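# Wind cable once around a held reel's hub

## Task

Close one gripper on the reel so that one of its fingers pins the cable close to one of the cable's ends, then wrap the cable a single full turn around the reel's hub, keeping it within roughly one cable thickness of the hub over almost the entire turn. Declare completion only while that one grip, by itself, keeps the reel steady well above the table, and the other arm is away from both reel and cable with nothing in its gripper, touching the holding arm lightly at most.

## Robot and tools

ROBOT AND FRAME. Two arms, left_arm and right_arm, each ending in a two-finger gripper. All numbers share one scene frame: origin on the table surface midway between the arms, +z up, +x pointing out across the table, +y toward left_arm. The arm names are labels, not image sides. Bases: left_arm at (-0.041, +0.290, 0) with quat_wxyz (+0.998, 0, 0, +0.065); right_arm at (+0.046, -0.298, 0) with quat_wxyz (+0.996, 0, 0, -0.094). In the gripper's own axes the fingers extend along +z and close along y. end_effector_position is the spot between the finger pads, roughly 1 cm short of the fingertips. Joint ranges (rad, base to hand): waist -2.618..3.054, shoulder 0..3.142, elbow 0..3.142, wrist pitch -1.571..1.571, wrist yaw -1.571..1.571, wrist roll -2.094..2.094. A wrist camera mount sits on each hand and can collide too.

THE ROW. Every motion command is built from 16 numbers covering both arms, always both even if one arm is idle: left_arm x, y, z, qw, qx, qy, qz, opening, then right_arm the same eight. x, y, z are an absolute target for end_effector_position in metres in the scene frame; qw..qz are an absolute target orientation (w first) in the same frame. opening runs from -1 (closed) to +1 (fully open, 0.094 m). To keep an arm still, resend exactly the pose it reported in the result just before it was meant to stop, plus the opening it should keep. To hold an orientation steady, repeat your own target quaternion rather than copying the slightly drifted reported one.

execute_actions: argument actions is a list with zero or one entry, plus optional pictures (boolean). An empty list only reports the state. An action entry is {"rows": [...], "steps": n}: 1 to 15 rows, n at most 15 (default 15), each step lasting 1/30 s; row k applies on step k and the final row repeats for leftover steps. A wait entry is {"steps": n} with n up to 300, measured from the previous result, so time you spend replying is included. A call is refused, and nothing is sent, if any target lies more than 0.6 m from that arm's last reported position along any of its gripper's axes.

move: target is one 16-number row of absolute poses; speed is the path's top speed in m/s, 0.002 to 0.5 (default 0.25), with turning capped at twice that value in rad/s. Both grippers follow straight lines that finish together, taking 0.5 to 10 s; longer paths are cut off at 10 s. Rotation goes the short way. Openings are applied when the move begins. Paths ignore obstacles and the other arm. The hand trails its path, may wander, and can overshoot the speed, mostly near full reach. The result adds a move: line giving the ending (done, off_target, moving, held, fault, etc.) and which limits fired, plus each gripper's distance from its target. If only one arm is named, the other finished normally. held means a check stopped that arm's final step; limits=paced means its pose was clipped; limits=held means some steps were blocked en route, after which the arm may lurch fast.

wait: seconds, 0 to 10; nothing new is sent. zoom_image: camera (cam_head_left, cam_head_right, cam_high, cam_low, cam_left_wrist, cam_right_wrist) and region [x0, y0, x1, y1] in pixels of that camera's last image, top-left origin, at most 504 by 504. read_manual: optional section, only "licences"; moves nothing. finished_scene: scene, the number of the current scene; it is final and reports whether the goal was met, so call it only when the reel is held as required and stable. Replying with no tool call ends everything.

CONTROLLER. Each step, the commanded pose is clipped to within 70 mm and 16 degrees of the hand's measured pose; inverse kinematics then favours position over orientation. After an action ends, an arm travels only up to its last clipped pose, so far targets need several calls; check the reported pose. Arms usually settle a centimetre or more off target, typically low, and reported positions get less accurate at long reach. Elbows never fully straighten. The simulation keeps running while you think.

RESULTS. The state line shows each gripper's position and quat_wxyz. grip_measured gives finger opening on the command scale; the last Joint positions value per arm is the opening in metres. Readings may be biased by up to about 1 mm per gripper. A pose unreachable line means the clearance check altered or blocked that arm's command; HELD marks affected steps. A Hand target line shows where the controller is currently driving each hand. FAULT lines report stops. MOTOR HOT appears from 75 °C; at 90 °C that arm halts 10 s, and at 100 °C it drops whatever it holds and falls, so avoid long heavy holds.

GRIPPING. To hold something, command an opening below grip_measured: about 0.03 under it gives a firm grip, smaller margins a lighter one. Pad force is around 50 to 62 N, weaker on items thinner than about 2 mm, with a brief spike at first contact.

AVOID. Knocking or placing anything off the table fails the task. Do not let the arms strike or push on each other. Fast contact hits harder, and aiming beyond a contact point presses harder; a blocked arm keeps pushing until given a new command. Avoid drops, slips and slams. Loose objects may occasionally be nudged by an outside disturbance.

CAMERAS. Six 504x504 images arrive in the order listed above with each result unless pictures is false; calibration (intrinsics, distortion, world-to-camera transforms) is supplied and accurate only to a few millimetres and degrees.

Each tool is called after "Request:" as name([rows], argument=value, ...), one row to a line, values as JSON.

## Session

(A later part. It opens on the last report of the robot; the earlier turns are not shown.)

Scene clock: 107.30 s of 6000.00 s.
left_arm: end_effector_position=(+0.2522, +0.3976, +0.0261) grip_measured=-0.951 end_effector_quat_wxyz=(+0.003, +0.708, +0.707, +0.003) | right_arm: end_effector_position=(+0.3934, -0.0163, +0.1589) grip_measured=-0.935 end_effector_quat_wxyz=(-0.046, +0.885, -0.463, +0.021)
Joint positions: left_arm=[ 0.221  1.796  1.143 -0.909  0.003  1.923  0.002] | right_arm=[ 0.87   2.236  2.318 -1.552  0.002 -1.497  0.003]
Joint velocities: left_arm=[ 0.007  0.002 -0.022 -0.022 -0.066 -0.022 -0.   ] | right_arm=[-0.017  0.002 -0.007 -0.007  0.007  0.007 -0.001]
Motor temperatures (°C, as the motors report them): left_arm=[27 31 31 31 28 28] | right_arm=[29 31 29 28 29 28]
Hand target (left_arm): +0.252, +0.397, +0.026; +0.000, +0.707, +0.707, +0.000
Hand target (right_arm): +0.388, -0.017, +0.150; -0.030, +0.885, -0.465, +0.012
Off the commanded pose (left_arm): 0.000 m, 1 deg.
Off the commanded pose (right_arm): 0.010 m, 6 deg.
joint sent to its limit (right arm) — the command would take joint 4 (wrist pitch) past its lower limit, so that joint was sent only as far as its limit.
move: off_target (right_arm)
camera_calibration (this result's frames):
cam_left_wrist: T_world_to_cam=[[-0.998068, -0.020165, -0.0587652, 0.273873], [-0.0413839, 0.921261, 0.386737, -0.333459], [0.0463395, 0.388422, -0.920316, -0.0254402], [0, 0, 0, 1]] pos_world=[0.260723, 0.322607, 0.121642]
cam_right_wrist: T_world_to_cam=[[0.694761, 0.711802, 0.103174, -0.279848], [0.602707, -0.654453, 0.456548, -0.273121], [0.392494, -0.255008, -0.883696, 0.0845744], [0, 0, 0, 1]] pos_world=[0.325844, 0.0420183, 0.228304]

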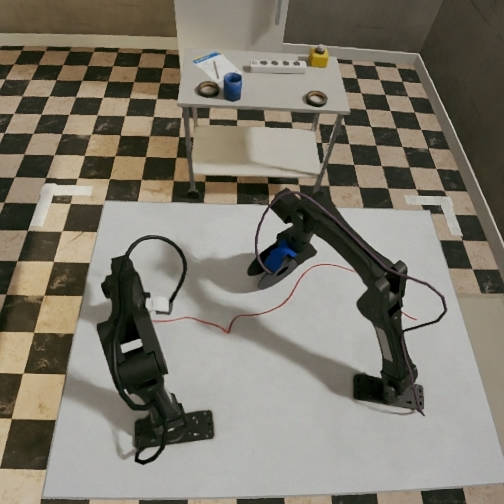

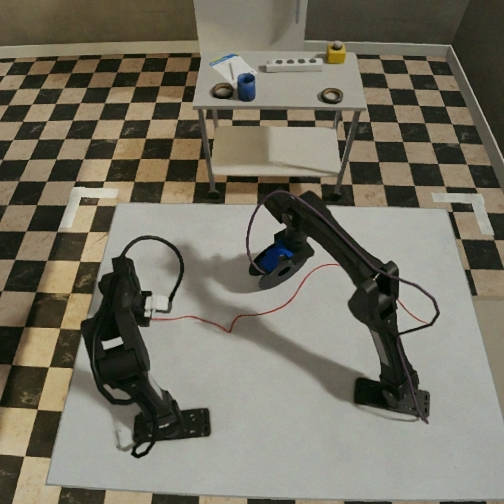

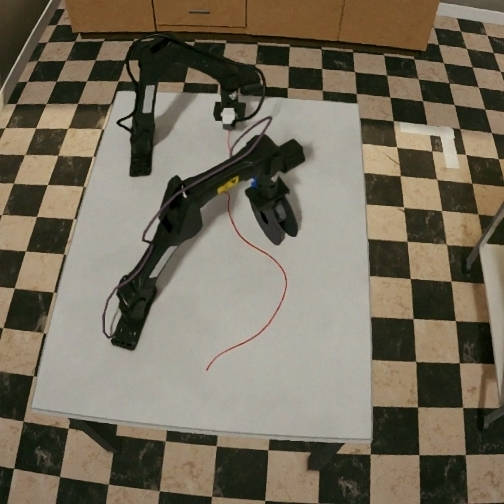

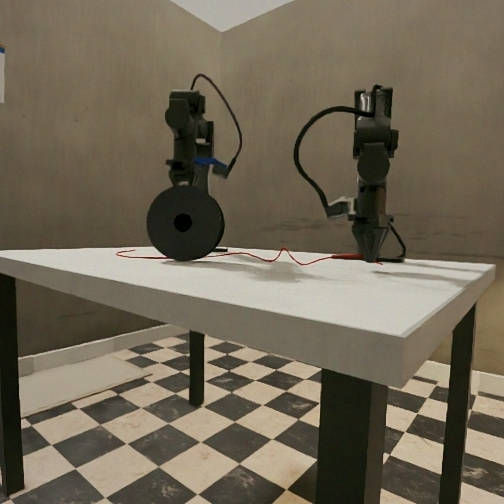

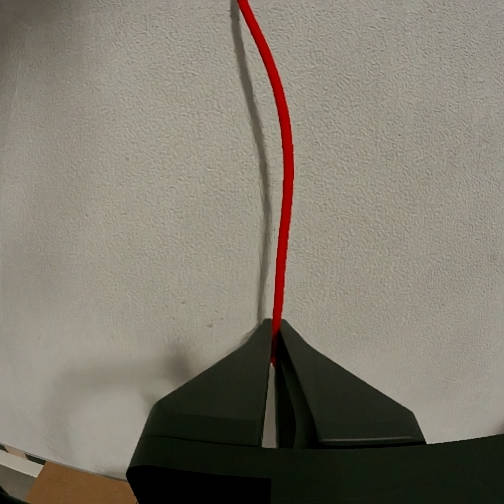

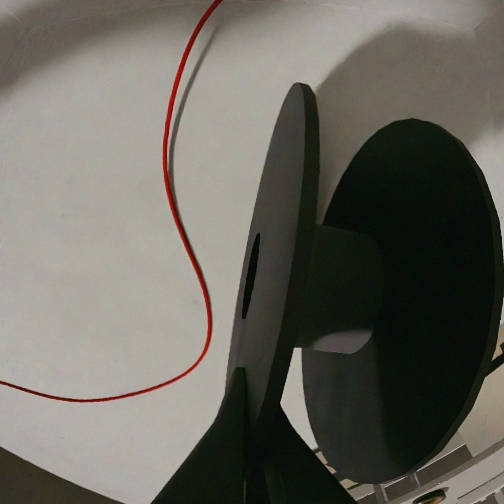

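Request:
move(target=[0.2523,0.3975,0.0261,0,0.707,0.707,0,-0.98,0.37,-0.02,0.195,-0.046,0.885,-0.463,0.021,-0.97], speed=0.1)

Request:
move(target=[0.26,0.45,0.03,0,0.707,0.707,0,-0.98,0.26,0.05,0.195,-0.04,0.74,-0.67,0,-0.97], speed=0.12)

Scene clock: 114.60 s of 6000.00 s.
left_arm: end_effector_position=(+0.2522, +0.3976, +0.0261) grip_measured=-0.951 end_effector_quat_wxyz=(+0.003, +0.708, +0.707, +0.003) | right_arm: end_effector_position=(+0.3742, -0.0201, +0.1918) grip_measured=-0.939 end_effector_quat_wxyz=(-0.070, +0.884, -0.461, +0.032)
Joint positions: left_arm=[ 0.221  1.796  1.143 -0.909  0.003  1.923  0.002] | right_arm=[ 0.892  2.119  2.258 -1.556  0.006 -1.478  0.003]
Joint velocities: left_arm=[-0.002 -0.002  0.002  0.022 -0.022  0.007 -0.   ] | right_arm=[-0.007 -0.002 -0.027  0.022 -0.037 -0.022 -0.   ]
Motor temperatures (°C, as the motors report them): left_arm=[27 31 31 31 28 28] | right_arm=[29 32 29 28 29 28]
Hand target (left_arm): +0.252, +0.397, +0.026; +0.000, +0.707, +0.707, +0.000
Hand target (right_arm): +0.370, -0.021, +0.194; -0.070, +0.883, -0.462, +0.030
Off the commanded pose (left_arm): 0.000 m, 1 deg.
Off the commanded pose (right_arm): 0.005 m, 3 deg.
joint sent to its limit (right arm) — the command would take joint 4 (wrist pitch) past its lower limit, so that joint was sent only as far as its limit.
After step 180, 0.47 s passed at rest.
move: off_target (right_arm)
camera_calibration (this result's frames):
cam_left_wrist: T_world_to_cam=[[-0.998068, -0.020165, -0.0587652, 0.273873], [-0.0413839, 0.921261, 0.386737, -0.333459], [0.0463395, 0.388422, -0.920316, -0.0254402], [0, 0, 0, 1]] pos_world=[0.260723, 0.322607, 0.121642]
cam_right_wrist: T_world_to_cam=[[0.687112, 0.709654, 0.155785, -0.274434], [0.585636, -0.667867, 0.45933, -0.273494], [0.430009, -0.224377, -0.874498, 0.104926], [0, 0, 0, 1]] pos_world=[0.303616, 0.0356384, 0.260135]

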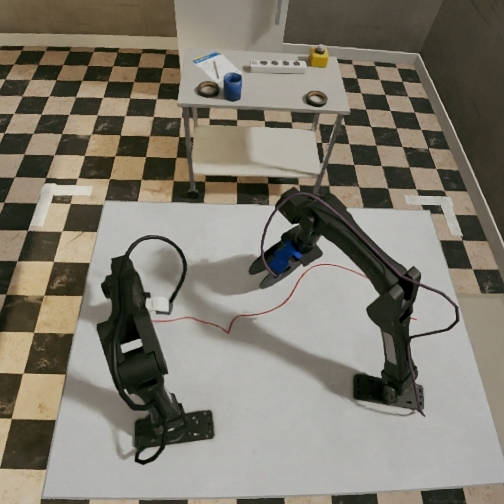

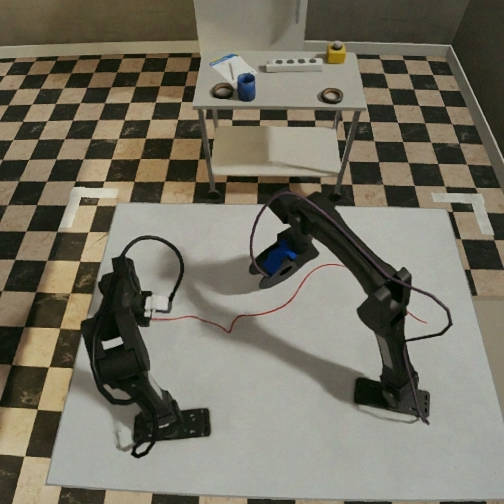

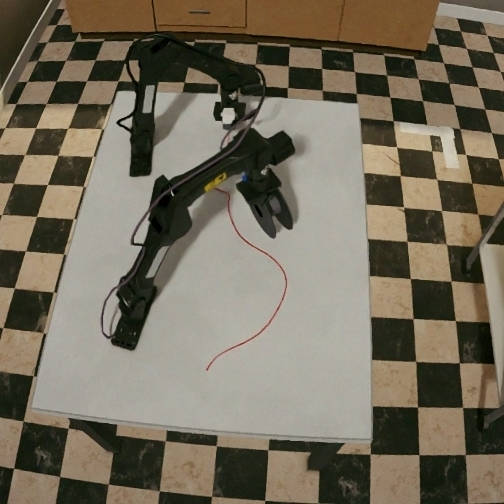

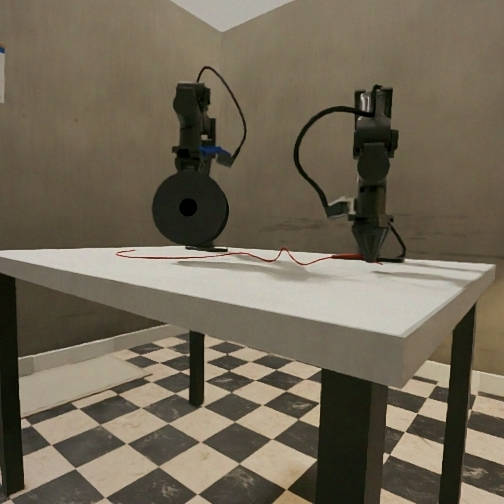

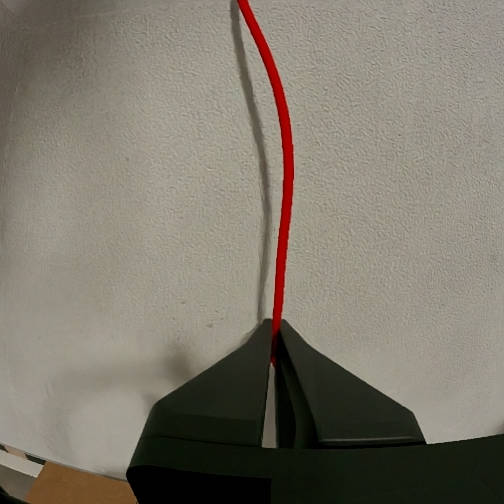

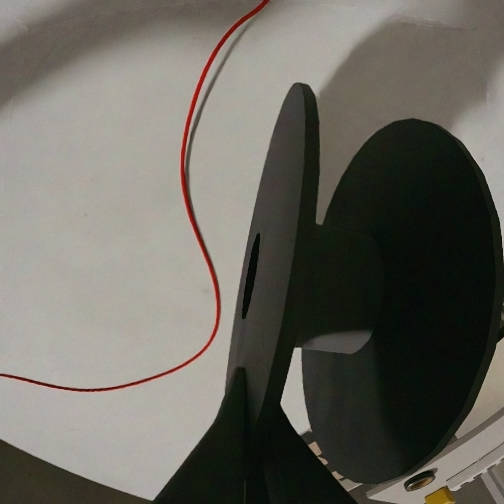

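Scene clock: 117.27 s of 6000.00 s.
left_arm: end_effector_position=(+0.2583, +0.4447, +0.0258) grip_measured=-0.951 end_effector_quat_wxyz=(+0.002, +0.708, +0.706, +0.000) | right_arm: end_effector_position=(+0.2644, +0.0525, +0.1857) grip_measured=-0.939 end_effector_quat_wxyz=(-0.055, +0.742, -0.668, -0.003)
Joint positions: left_arm=[ 0.346  1.889  1.263 -0.942  0.003  2.05   0.002] | right_arm=[ 1.206  2.076  2.172 -1.557  0.013 -0.66   0.003]
Joint velocities: left_arm=[-0.007 -0.022  0.022 -0.007 -0.037 -0.007  0.   ] | right_arm=[-0.017 -0.007  0.007 -0.066 -0.066  0.022 -0.   ]
Motor temperatures (°C, as the motors report them): left_arm=[27 31 31 31 28 28] | right_arm=[29 32 29 28 29 28]
Hand target (left_arm): +0.261, +0.450, +0.030; +0.000, +0.707, +0.707, +0.001
Hand target (right_arm): +0.260, +0.050, +0.194; -0.062, +0.740, -0.670, -0.009
Off the commanded pose (left_arm): 0.007 m, 0 deg.
Off the commanded pose (right_arm): 0.011 m, 2 deg.
joint sent to its limit (right arm) — the command would take joint 4 (wrist pitch) past its lower limit, so that joint was sent only as far as its limit.
move: off_target (right_arm)
camera_calibration (this result's frames):
cam_left_wrist: T_world_to_cam=[[-0.998437, -0.0191365, -0.0525028, 0.280355], [-0.0379247, 0.922086, 0.385122, -0.377684], [0.0410422, 0.386512, -0.921371, -0.0420605], [0, 0, 0, 1]] pos_world=[0.26732, 0.369879, 0.12142]
cam_right_wrist: T_world_to_cam=[[0.953377, 0.286829, 0.0938169, -0.286253], [0.230284, -0.892376, 0.388117, -0.0389425], [0.195043, -0.348417, -0.916823, 0.239649], [0, 0, 0, 1]] pos_world=[0.235132, 0.130852, 0.261685]

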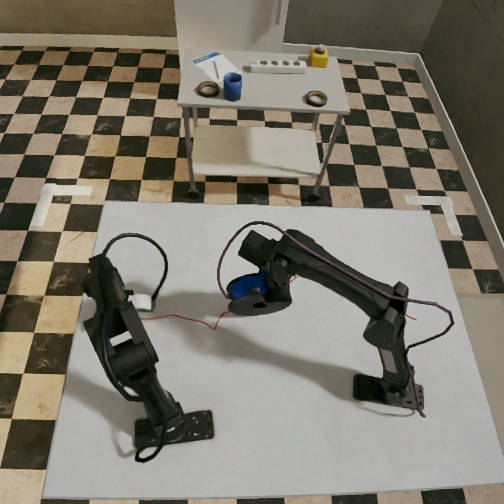

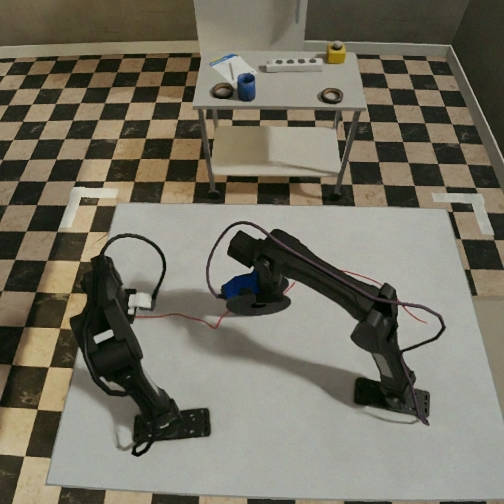

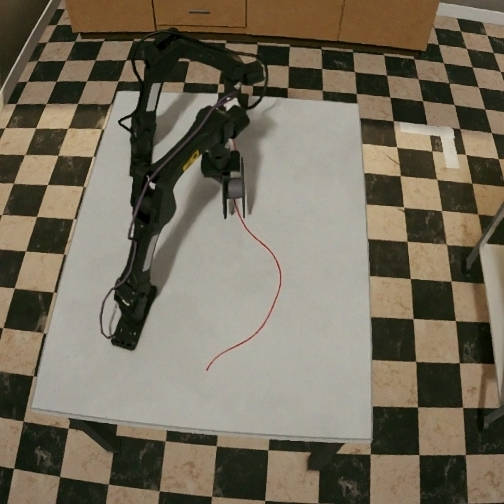

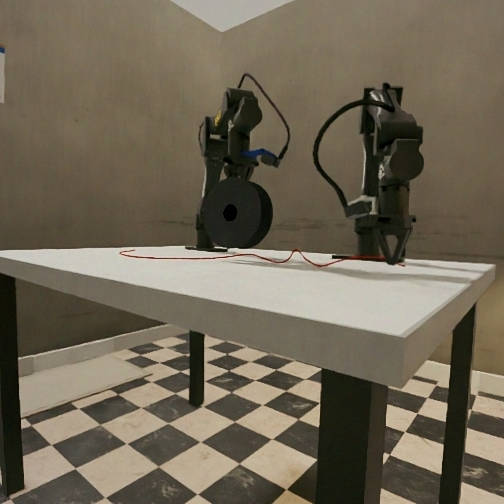

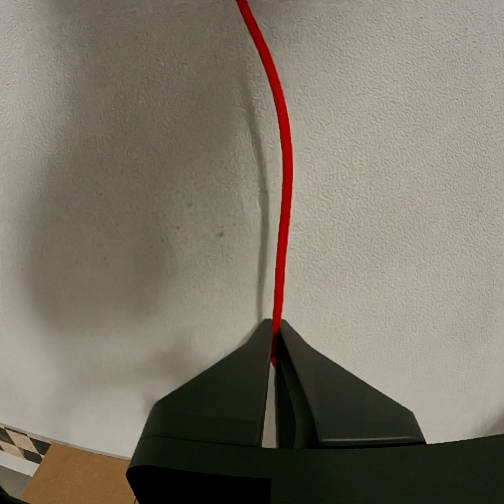

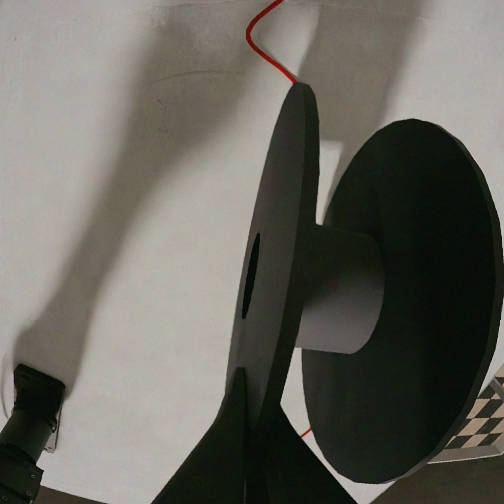

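Request:
move(target=[0.26,0.45,0.03,0,0.707,0.707,0,-0.98,0.265,0.075,0.168,-0.03,0.72,-0.69,-0.02,-0.97], speed=0.05)

Request:
zoom_image(camera="cam_high", region=[180, 100, 300, 260])

Scene clock: 122.80 s of 6000.00 s.
left_arm: end_effector_position=(+0.2578, +0.4445, +0.0258) grip_measured=-0.951 end_effector_quat_wxyz=(+0.001, +0.708, +0.706, -0.000) | right_arm: end_effector_position=(+0.2682, +0.0665, +0.1597) grip_measured=-0.939 end_effector_quat_wxyz=(-0.029, +0.721, -0.692, -0.012)
Joint positions: left_arm=[ 0.346  1.889  1.263 -0.944  0.003  2.051  0.002] | right_arm=[ 1.206  2.175  2.224 -1.559 -0.011 -0.594  0.003]
Joint velocities: left_arm=[ 0.007 -0.012  0.007  0.081 -0.081  0.007 -0.001] | right_arm=[-0.017 -0.022 -0.002  0.007  0.007 -0.051  0.   ]
Motor temperatures (°C, as the motors report them): left_arm=[27 31 31 31 28 28] | right_arm=[29 33 29 28 29 28]
Hand target (left_arm): +0.260, +0.450, +0.030; +0.000, +0.707, +0.707, +0.000
Hand target (right_arm): +0.265, +0.075, +0.168; -0.042, +0.721, -0.691, -0.023
Off the commanded pose (left_arm): 0.007 m, 0 deg.
Off the commanded pose (right_arm): 0.012 m, 1 deg.
joint sent to its limit (right arm) — the command would take joint 4 (wrist pitch) past its lower limit, so that joint was sent only as far as its limit.
move: off_target (right_arm)
camera_calibration (this result's frames):
cam_left_wrist: T_world_to_cam=[[-0.998546, -0.0180388, -0.0507963, 0.279426], [-0.0362179, 0.922464, 0.38438, -0.378088], [0.039924, 0.385661, -0.921776, -0.0412825], [0, 0, 0, 1]] pos_world=[0.266974, 0.369734, 0.12147]
cam_right_wrist: T_world_to_cam=[[0.973095, 0.227072, 0.039054, -0.283986], [0.192972, -0.895819, 0.400337, -0.00887702], [0.12589, -0.382029, -0.915536, 0.240591], [0, 0, 0, 1]] pos_world=[0.24777, 0.148446, 0.234914]

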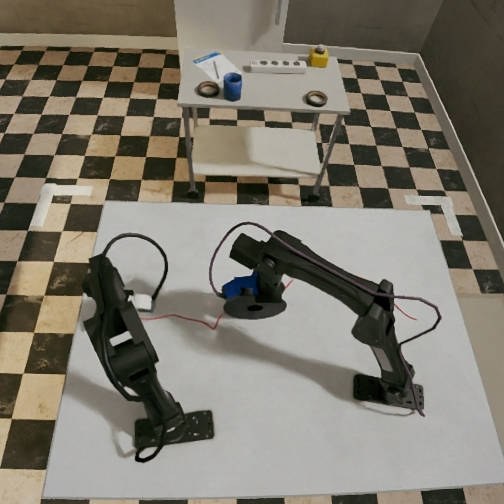

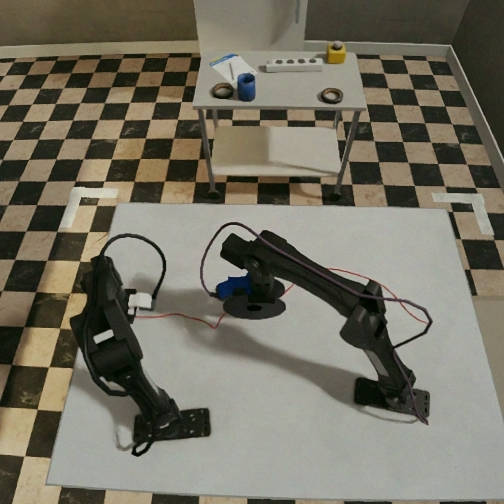

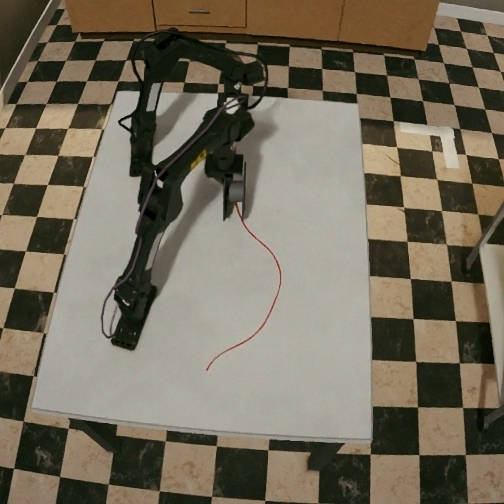

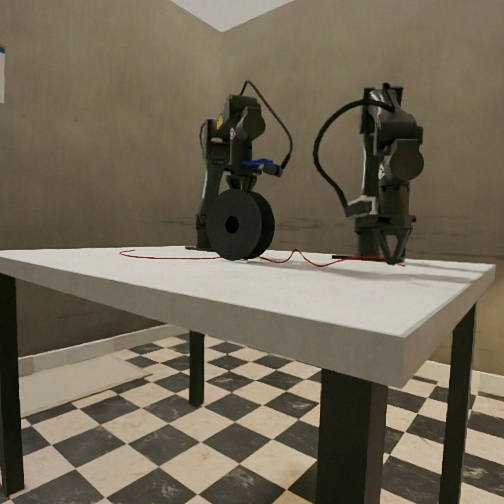

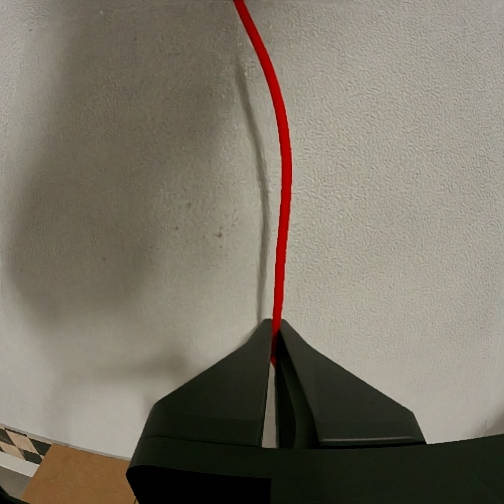

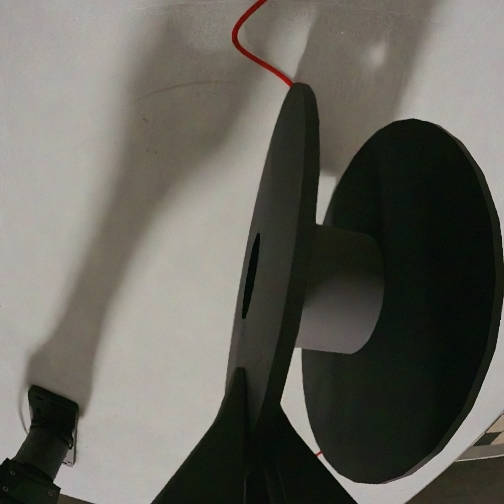

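Region (180, 100, 300, 260) of cam_high's 504x504 image, scaled by 3.150, with more detail than that image has; it fills the left 378 columns of this view, and the rest is white.

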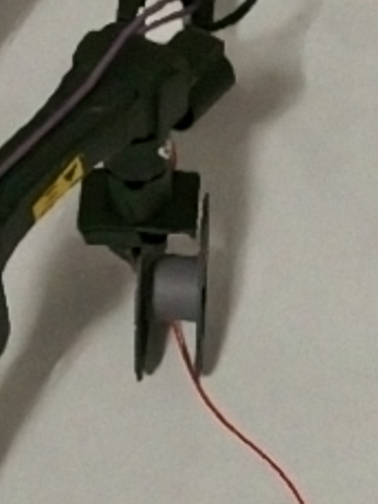

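Request:
move(target=[0.28,0.35,0.12,0,0.707,0.707,0,-0.98,0.268,0.068,0.162,-0.03,0.72,-0.69,-0.02,-0.5], speed=0.15)

Request:
move(target=[0.28,0.35,0.12,0,0.707,0.707,0,-0.98,0.266,0.05,0.23,-0.09,0.72,-0.69,-0.06,-0.5], speed=0.15)

Request:
move(target=[0.295,0.1,0.25,0.15,0.69,0.69,-0.15,-0.98,0.25,-0.35,0.2,0.1,0,0.99,0,-0.3], speed=0.3)

Scene clock: 128.97 s of 6000.00 s.
left_arm: end_effector_position=(+0.2743, +0.3498, +0.1062) grip_measured=-0.951 end_effector_quat_wxyz=(-0.010, +0.708, +0.706, -0.014) | right_arm: end_effector_position=(+0.2680, +0.0666, +0.1597) grip_measured=-0.503 end_effector_quat_wxyz=(-0.029, +0.721, -0.693, -0.012)
Joint positions: left_arm=[ 0.055  1.792  1.465 -1.278 -0.     1.758  0.002] | right_arm=[ 1.206  2.175  2.224 -1.559 -0.012 -0.592  0.023]
Joint velocities: left_arm=[ 0.012  0.002 -0.017 -0.037  0.022  0.007 -0.   ] | right_arm=[-0.007 -0.007  0.002 -0.037 -0.095  0.022 -0.001]
Motor temperatures (°C, as the motors report them): left_arm=[27 31 31 31 28 28] | right_arm=[29 33 29 28 29 28]
Hand target (left_arm): +0.278, +0.349, +0.120; -0.001, +0.707, +0.707, -0.001
Hand target (right_arm): +0.268, +0.068, +0.162; -0.031, +0.721, -0.691, -0.020
Off the commanded pose (left_arm): 0.015 m, 2 deg.
Off the commanded pose (right_arm): 0.003 m, 1 deg.
joint sent to its limit (right arm) — the command would take joint 4 (wrist pitch) past its lower limit, so that joint was sent only as far as its limit.
move: off_target (left_arm)
camera_calibration (this result's frames):
cam_left_wrist: T_world_to_cam=[[-0.999663, -0.0200256, -0.0165182, 0.295626], [-0.0248185, 0.923833, 0.381992, -0.32441], [0.00761048, 0.382273, -0.924018, 0.0789341], [0, 0, 0, 1]] pos_world=[0.286874, 0.275446, 0.201742]
cam_right_wrist: T_world_to_cam=[[0.973457, 0.225618, 0.0384362, -0.283791], [0.191944, -0.896277, 0.399806, -0.00840031], [0.124653, -0.381816, -0.915794, 0.240993], [0, 0, 0, 1]] pos_world=[0.24783, 0.148514, 0.234966]

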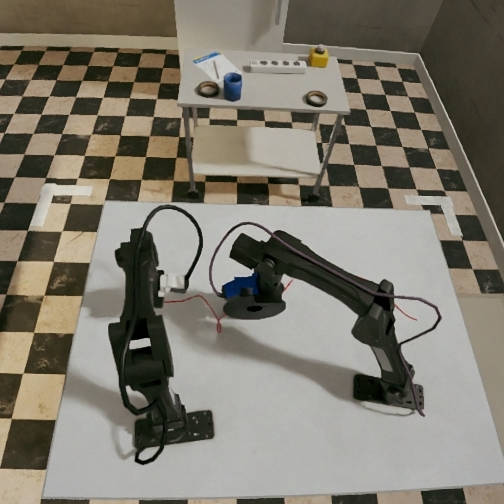

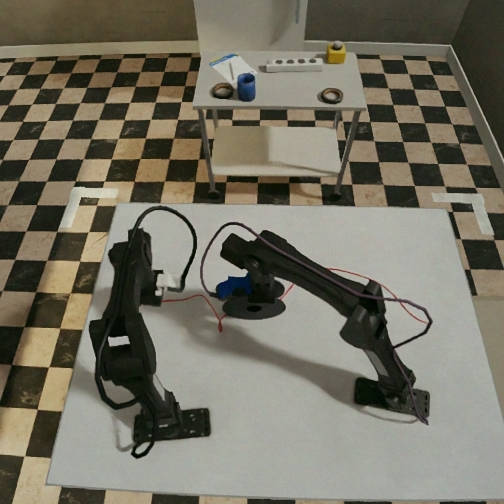

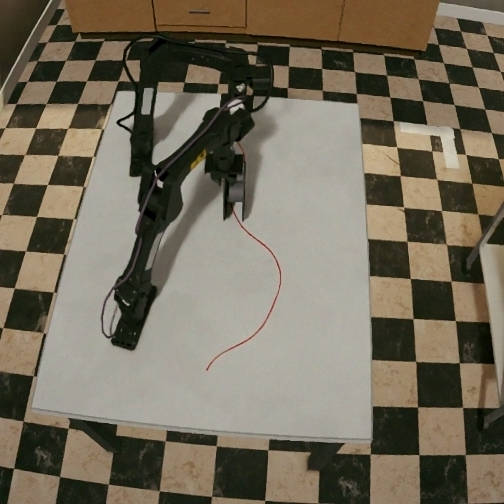

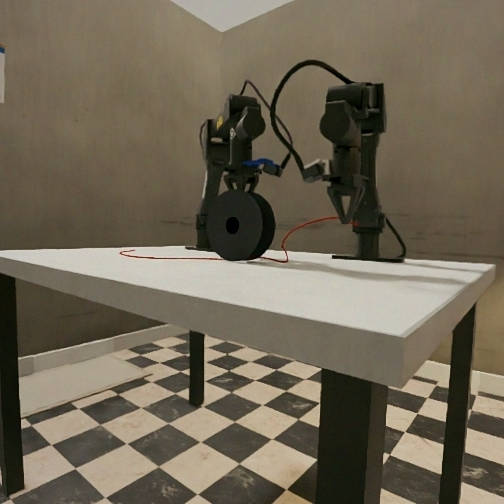

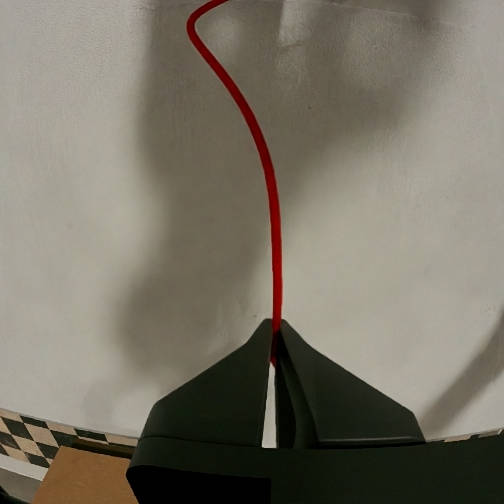

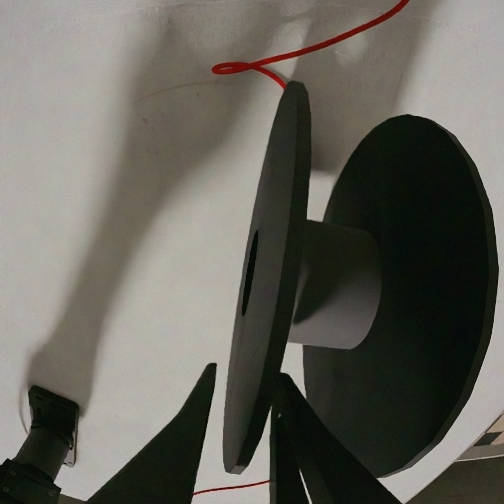

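Scene clock: 129.87 s of 6000.00 s.
left_arm: end_effector_position=(+0.2743, +0.3498, +0.1062) grip_measured=-0.951 end_effector_quat_wxyz=(-0.010, +0.708, +0.706, -0.014) | right_arm: end_effector_position=(+0.2676, +0.0508, +0.2322) grip_measured=-0.503 end_effector_quat_wxyz=(-0.113, +0.715, -0.688, -0.053)
Joint positions: left_arm=[ 0.055  1.792  1.465 -1.278 -0.     1.758  0.002] | right_arm=[ 1.164  1.996  2.224 -1.558 -0.066 -0.626  0.023]
Joint velocities: left_arm=[-0.007 -0.012  0.002  0.037 -0.037 -0.066 -0.001] | right_arm=[-0.007  0.002  0.012  0.007 -0.066 -0.037  0.001]
Motor temperatures (°C, as the motors report them): left_arm=[27 31 31 31 28 28] | right_arm=[29 33 29 28 29 28]
Hand target (left_arm): +0.280, +0.350, +0.120; +0.000, +0.707, +0.707, +0.000
Hand target (right_arm): +0.265, +0.049, +0.230; -0.105, +0.716, -0.687, -0.061
Off the commanded pose (left_arm): 0.015 m, 2 deg.
Off the commanded pose (right_arm): 0.003 m, 3 deg.
joint sent to its limit (right arm) — the command would take joint 4 (wrist pitch) past its lower limit, so that joint was sent only as far as its limit.
move: off_target (left_arm, right_arm)
camera_calibration (this result's frames):
cam_left_wrist: T_world_to_cam=[[-0.999663, -0.0200256, -0.0165182, 0.295626], [-0.0248185, 0.923833, 0.381992, -0.32441], [0.00761048, 0.382273, -0.924018, 0.0789341], [0, 0, 0, 1]] pos_world=[0.286874, 0.275446, 0.201742]
cam_right_wrist: T_world_to_cam=[[0.968743, 0.209011, 0.133609, -0.302608], [0.172134, -0.95421, 0.24465, -0.00722611], [0.178625, -0.214004, -0.960362, 0.288689], [0, 0, 0, 1]] pos_world=[0.242826, 0.118134, 0.319445]

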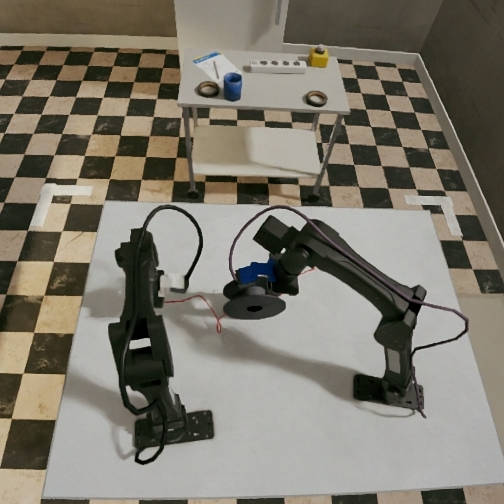

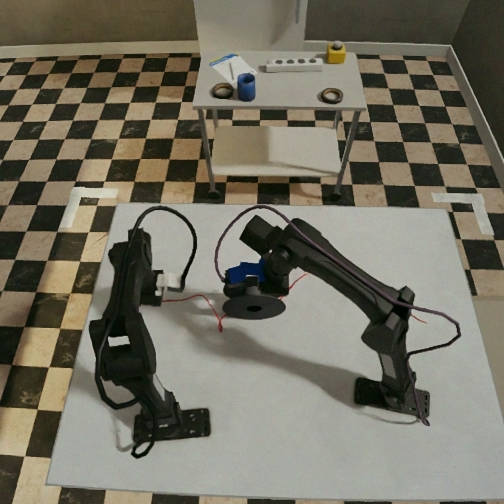

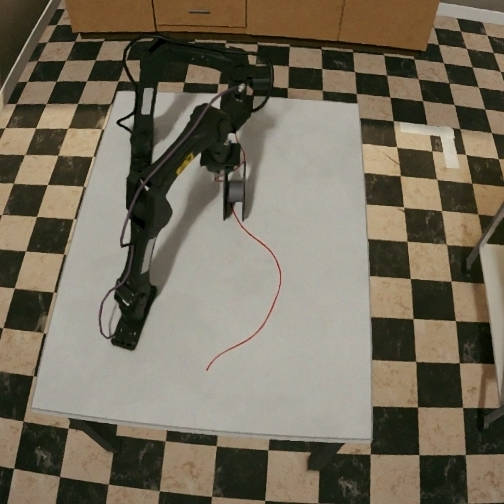

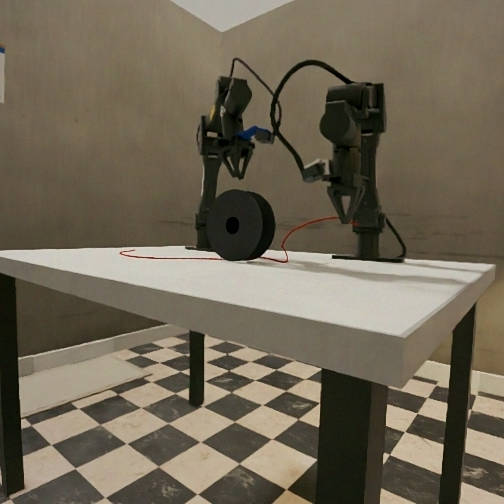

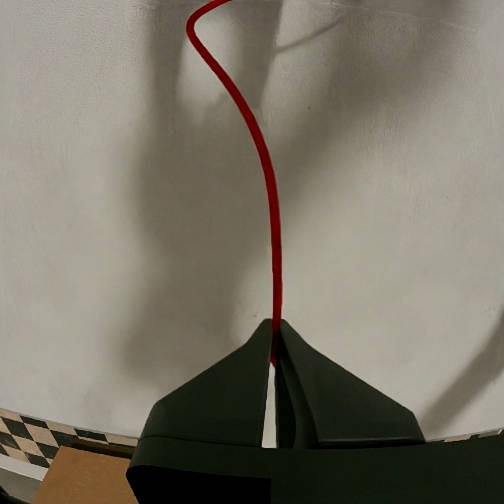

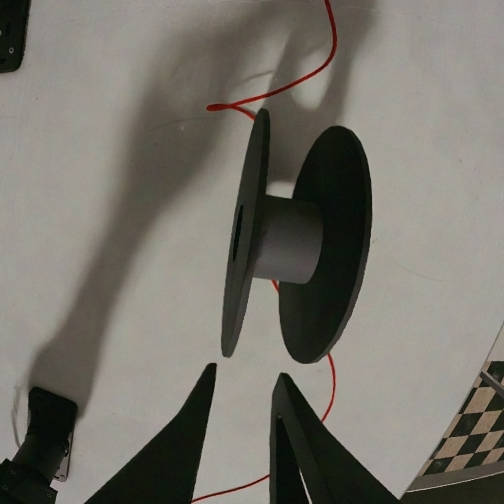

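Scene clock: 133.03 s of 6000.00 s.
left_arm: end_effector_position=(+0.2895, +0.1045, +0.2443) grip_measured=-0.951 end_effector_quat_wxyz=(+0.166, +0.687, +0.694, -0.136) | right_arm: end_effector_position=(+0.2513, -0.3532, +0.2005) grip_measured=-0.303 end_effector_quat_wxyz=(+0.104, -0.000, +0.994, -0.024)
Joint positions: left_arm=[-0.465  1.869  2.054 -1.561  0.389  1.187  0.002] | right_arm=[-0.087  1.184  1.267 -1.44  -0.01  -0.276  0.033]
Joint velocities: left_arm=[ 0.002  0.007 -0.007  0.051 -0.007 -0.095  0.001] | right_arm=[ 0.002  0.002 -0.002  0.037  0.007 -0.037  0.001]
Motor temperatures (°C, as the motors report them): left_arm=[27 31 31 31 28 28] | right_arm=[29 33 29 28 29 28]
Hand target (left_arm): +0.289, +0.099, +0.250; +0.172, +0.686, +0.692, -0.143
Hand target (right_arm): +0.250, -0.352, +0.197; +0.102, -0.001, +0.995, -0.017
Off the commanded pose (left_arm): 0.009 m, 3 deg.
Off the commanded pose (right_arm): 0.004 m, 3 deg.
joint sent to its limit (left arm) — the command would take joint 4 (wrist pitch) past its lower limit, so that joint was sent only as far as its limit.
move: off_target (left_arm, right_arm)
camera_calibration (this result's frames):
cam_left_wrist: T_world_to_cam=[[-0.995303, -0.0596212, -0.0762678, 0.325641], [-0.0570879, 0.997756, -0.0349771, -0.0466522], [0.078182, -0.0304588, -0.996474, 0.340626], [0, 0, 0, 1]] pos_world=[0.294818, 0.0763377, 0.362629]
cam_right_wrist: T_world_to_cam=[[0.179509, -0.979598, 0.0903529, -0.410952], [-0.953176, -0.150472, 0.262325, 0.180982], [-0.243378, -0.133212, -0.96074, 0.309457], [0, 0, 0, 1]] pos_world=[0.321592, -0.334112, 0.286963]

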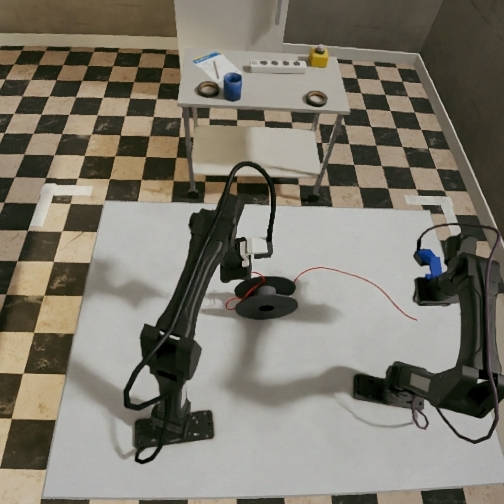

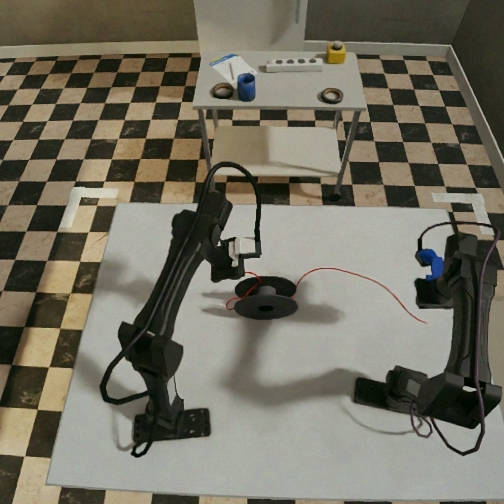

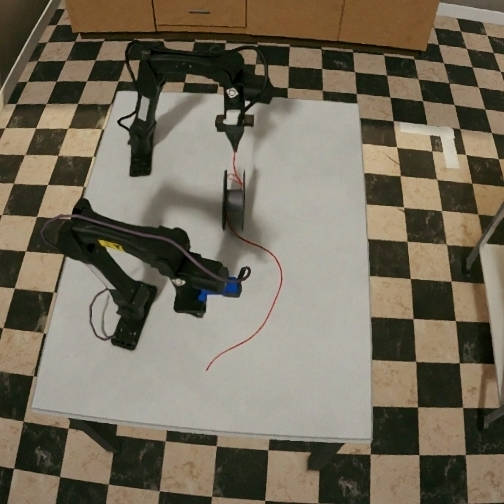

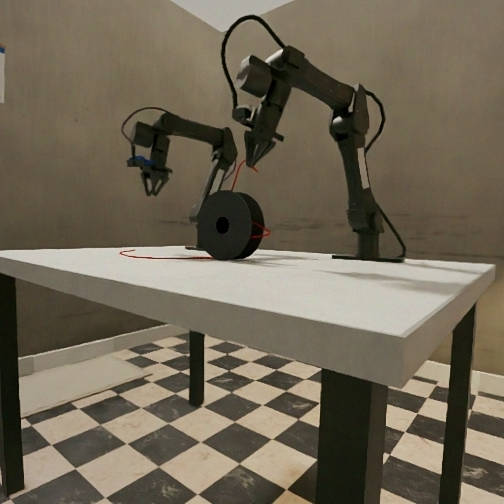

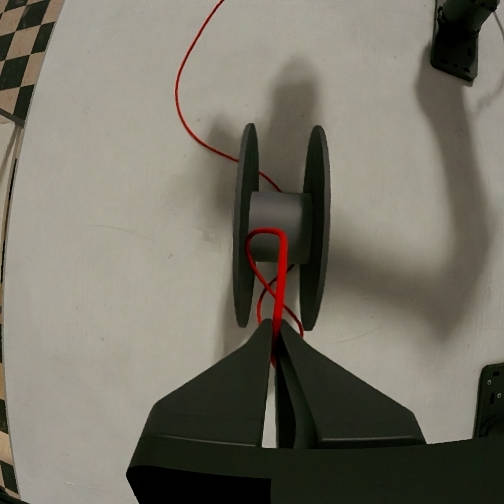

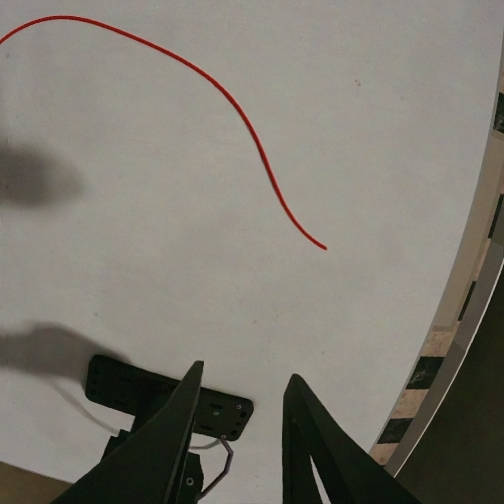

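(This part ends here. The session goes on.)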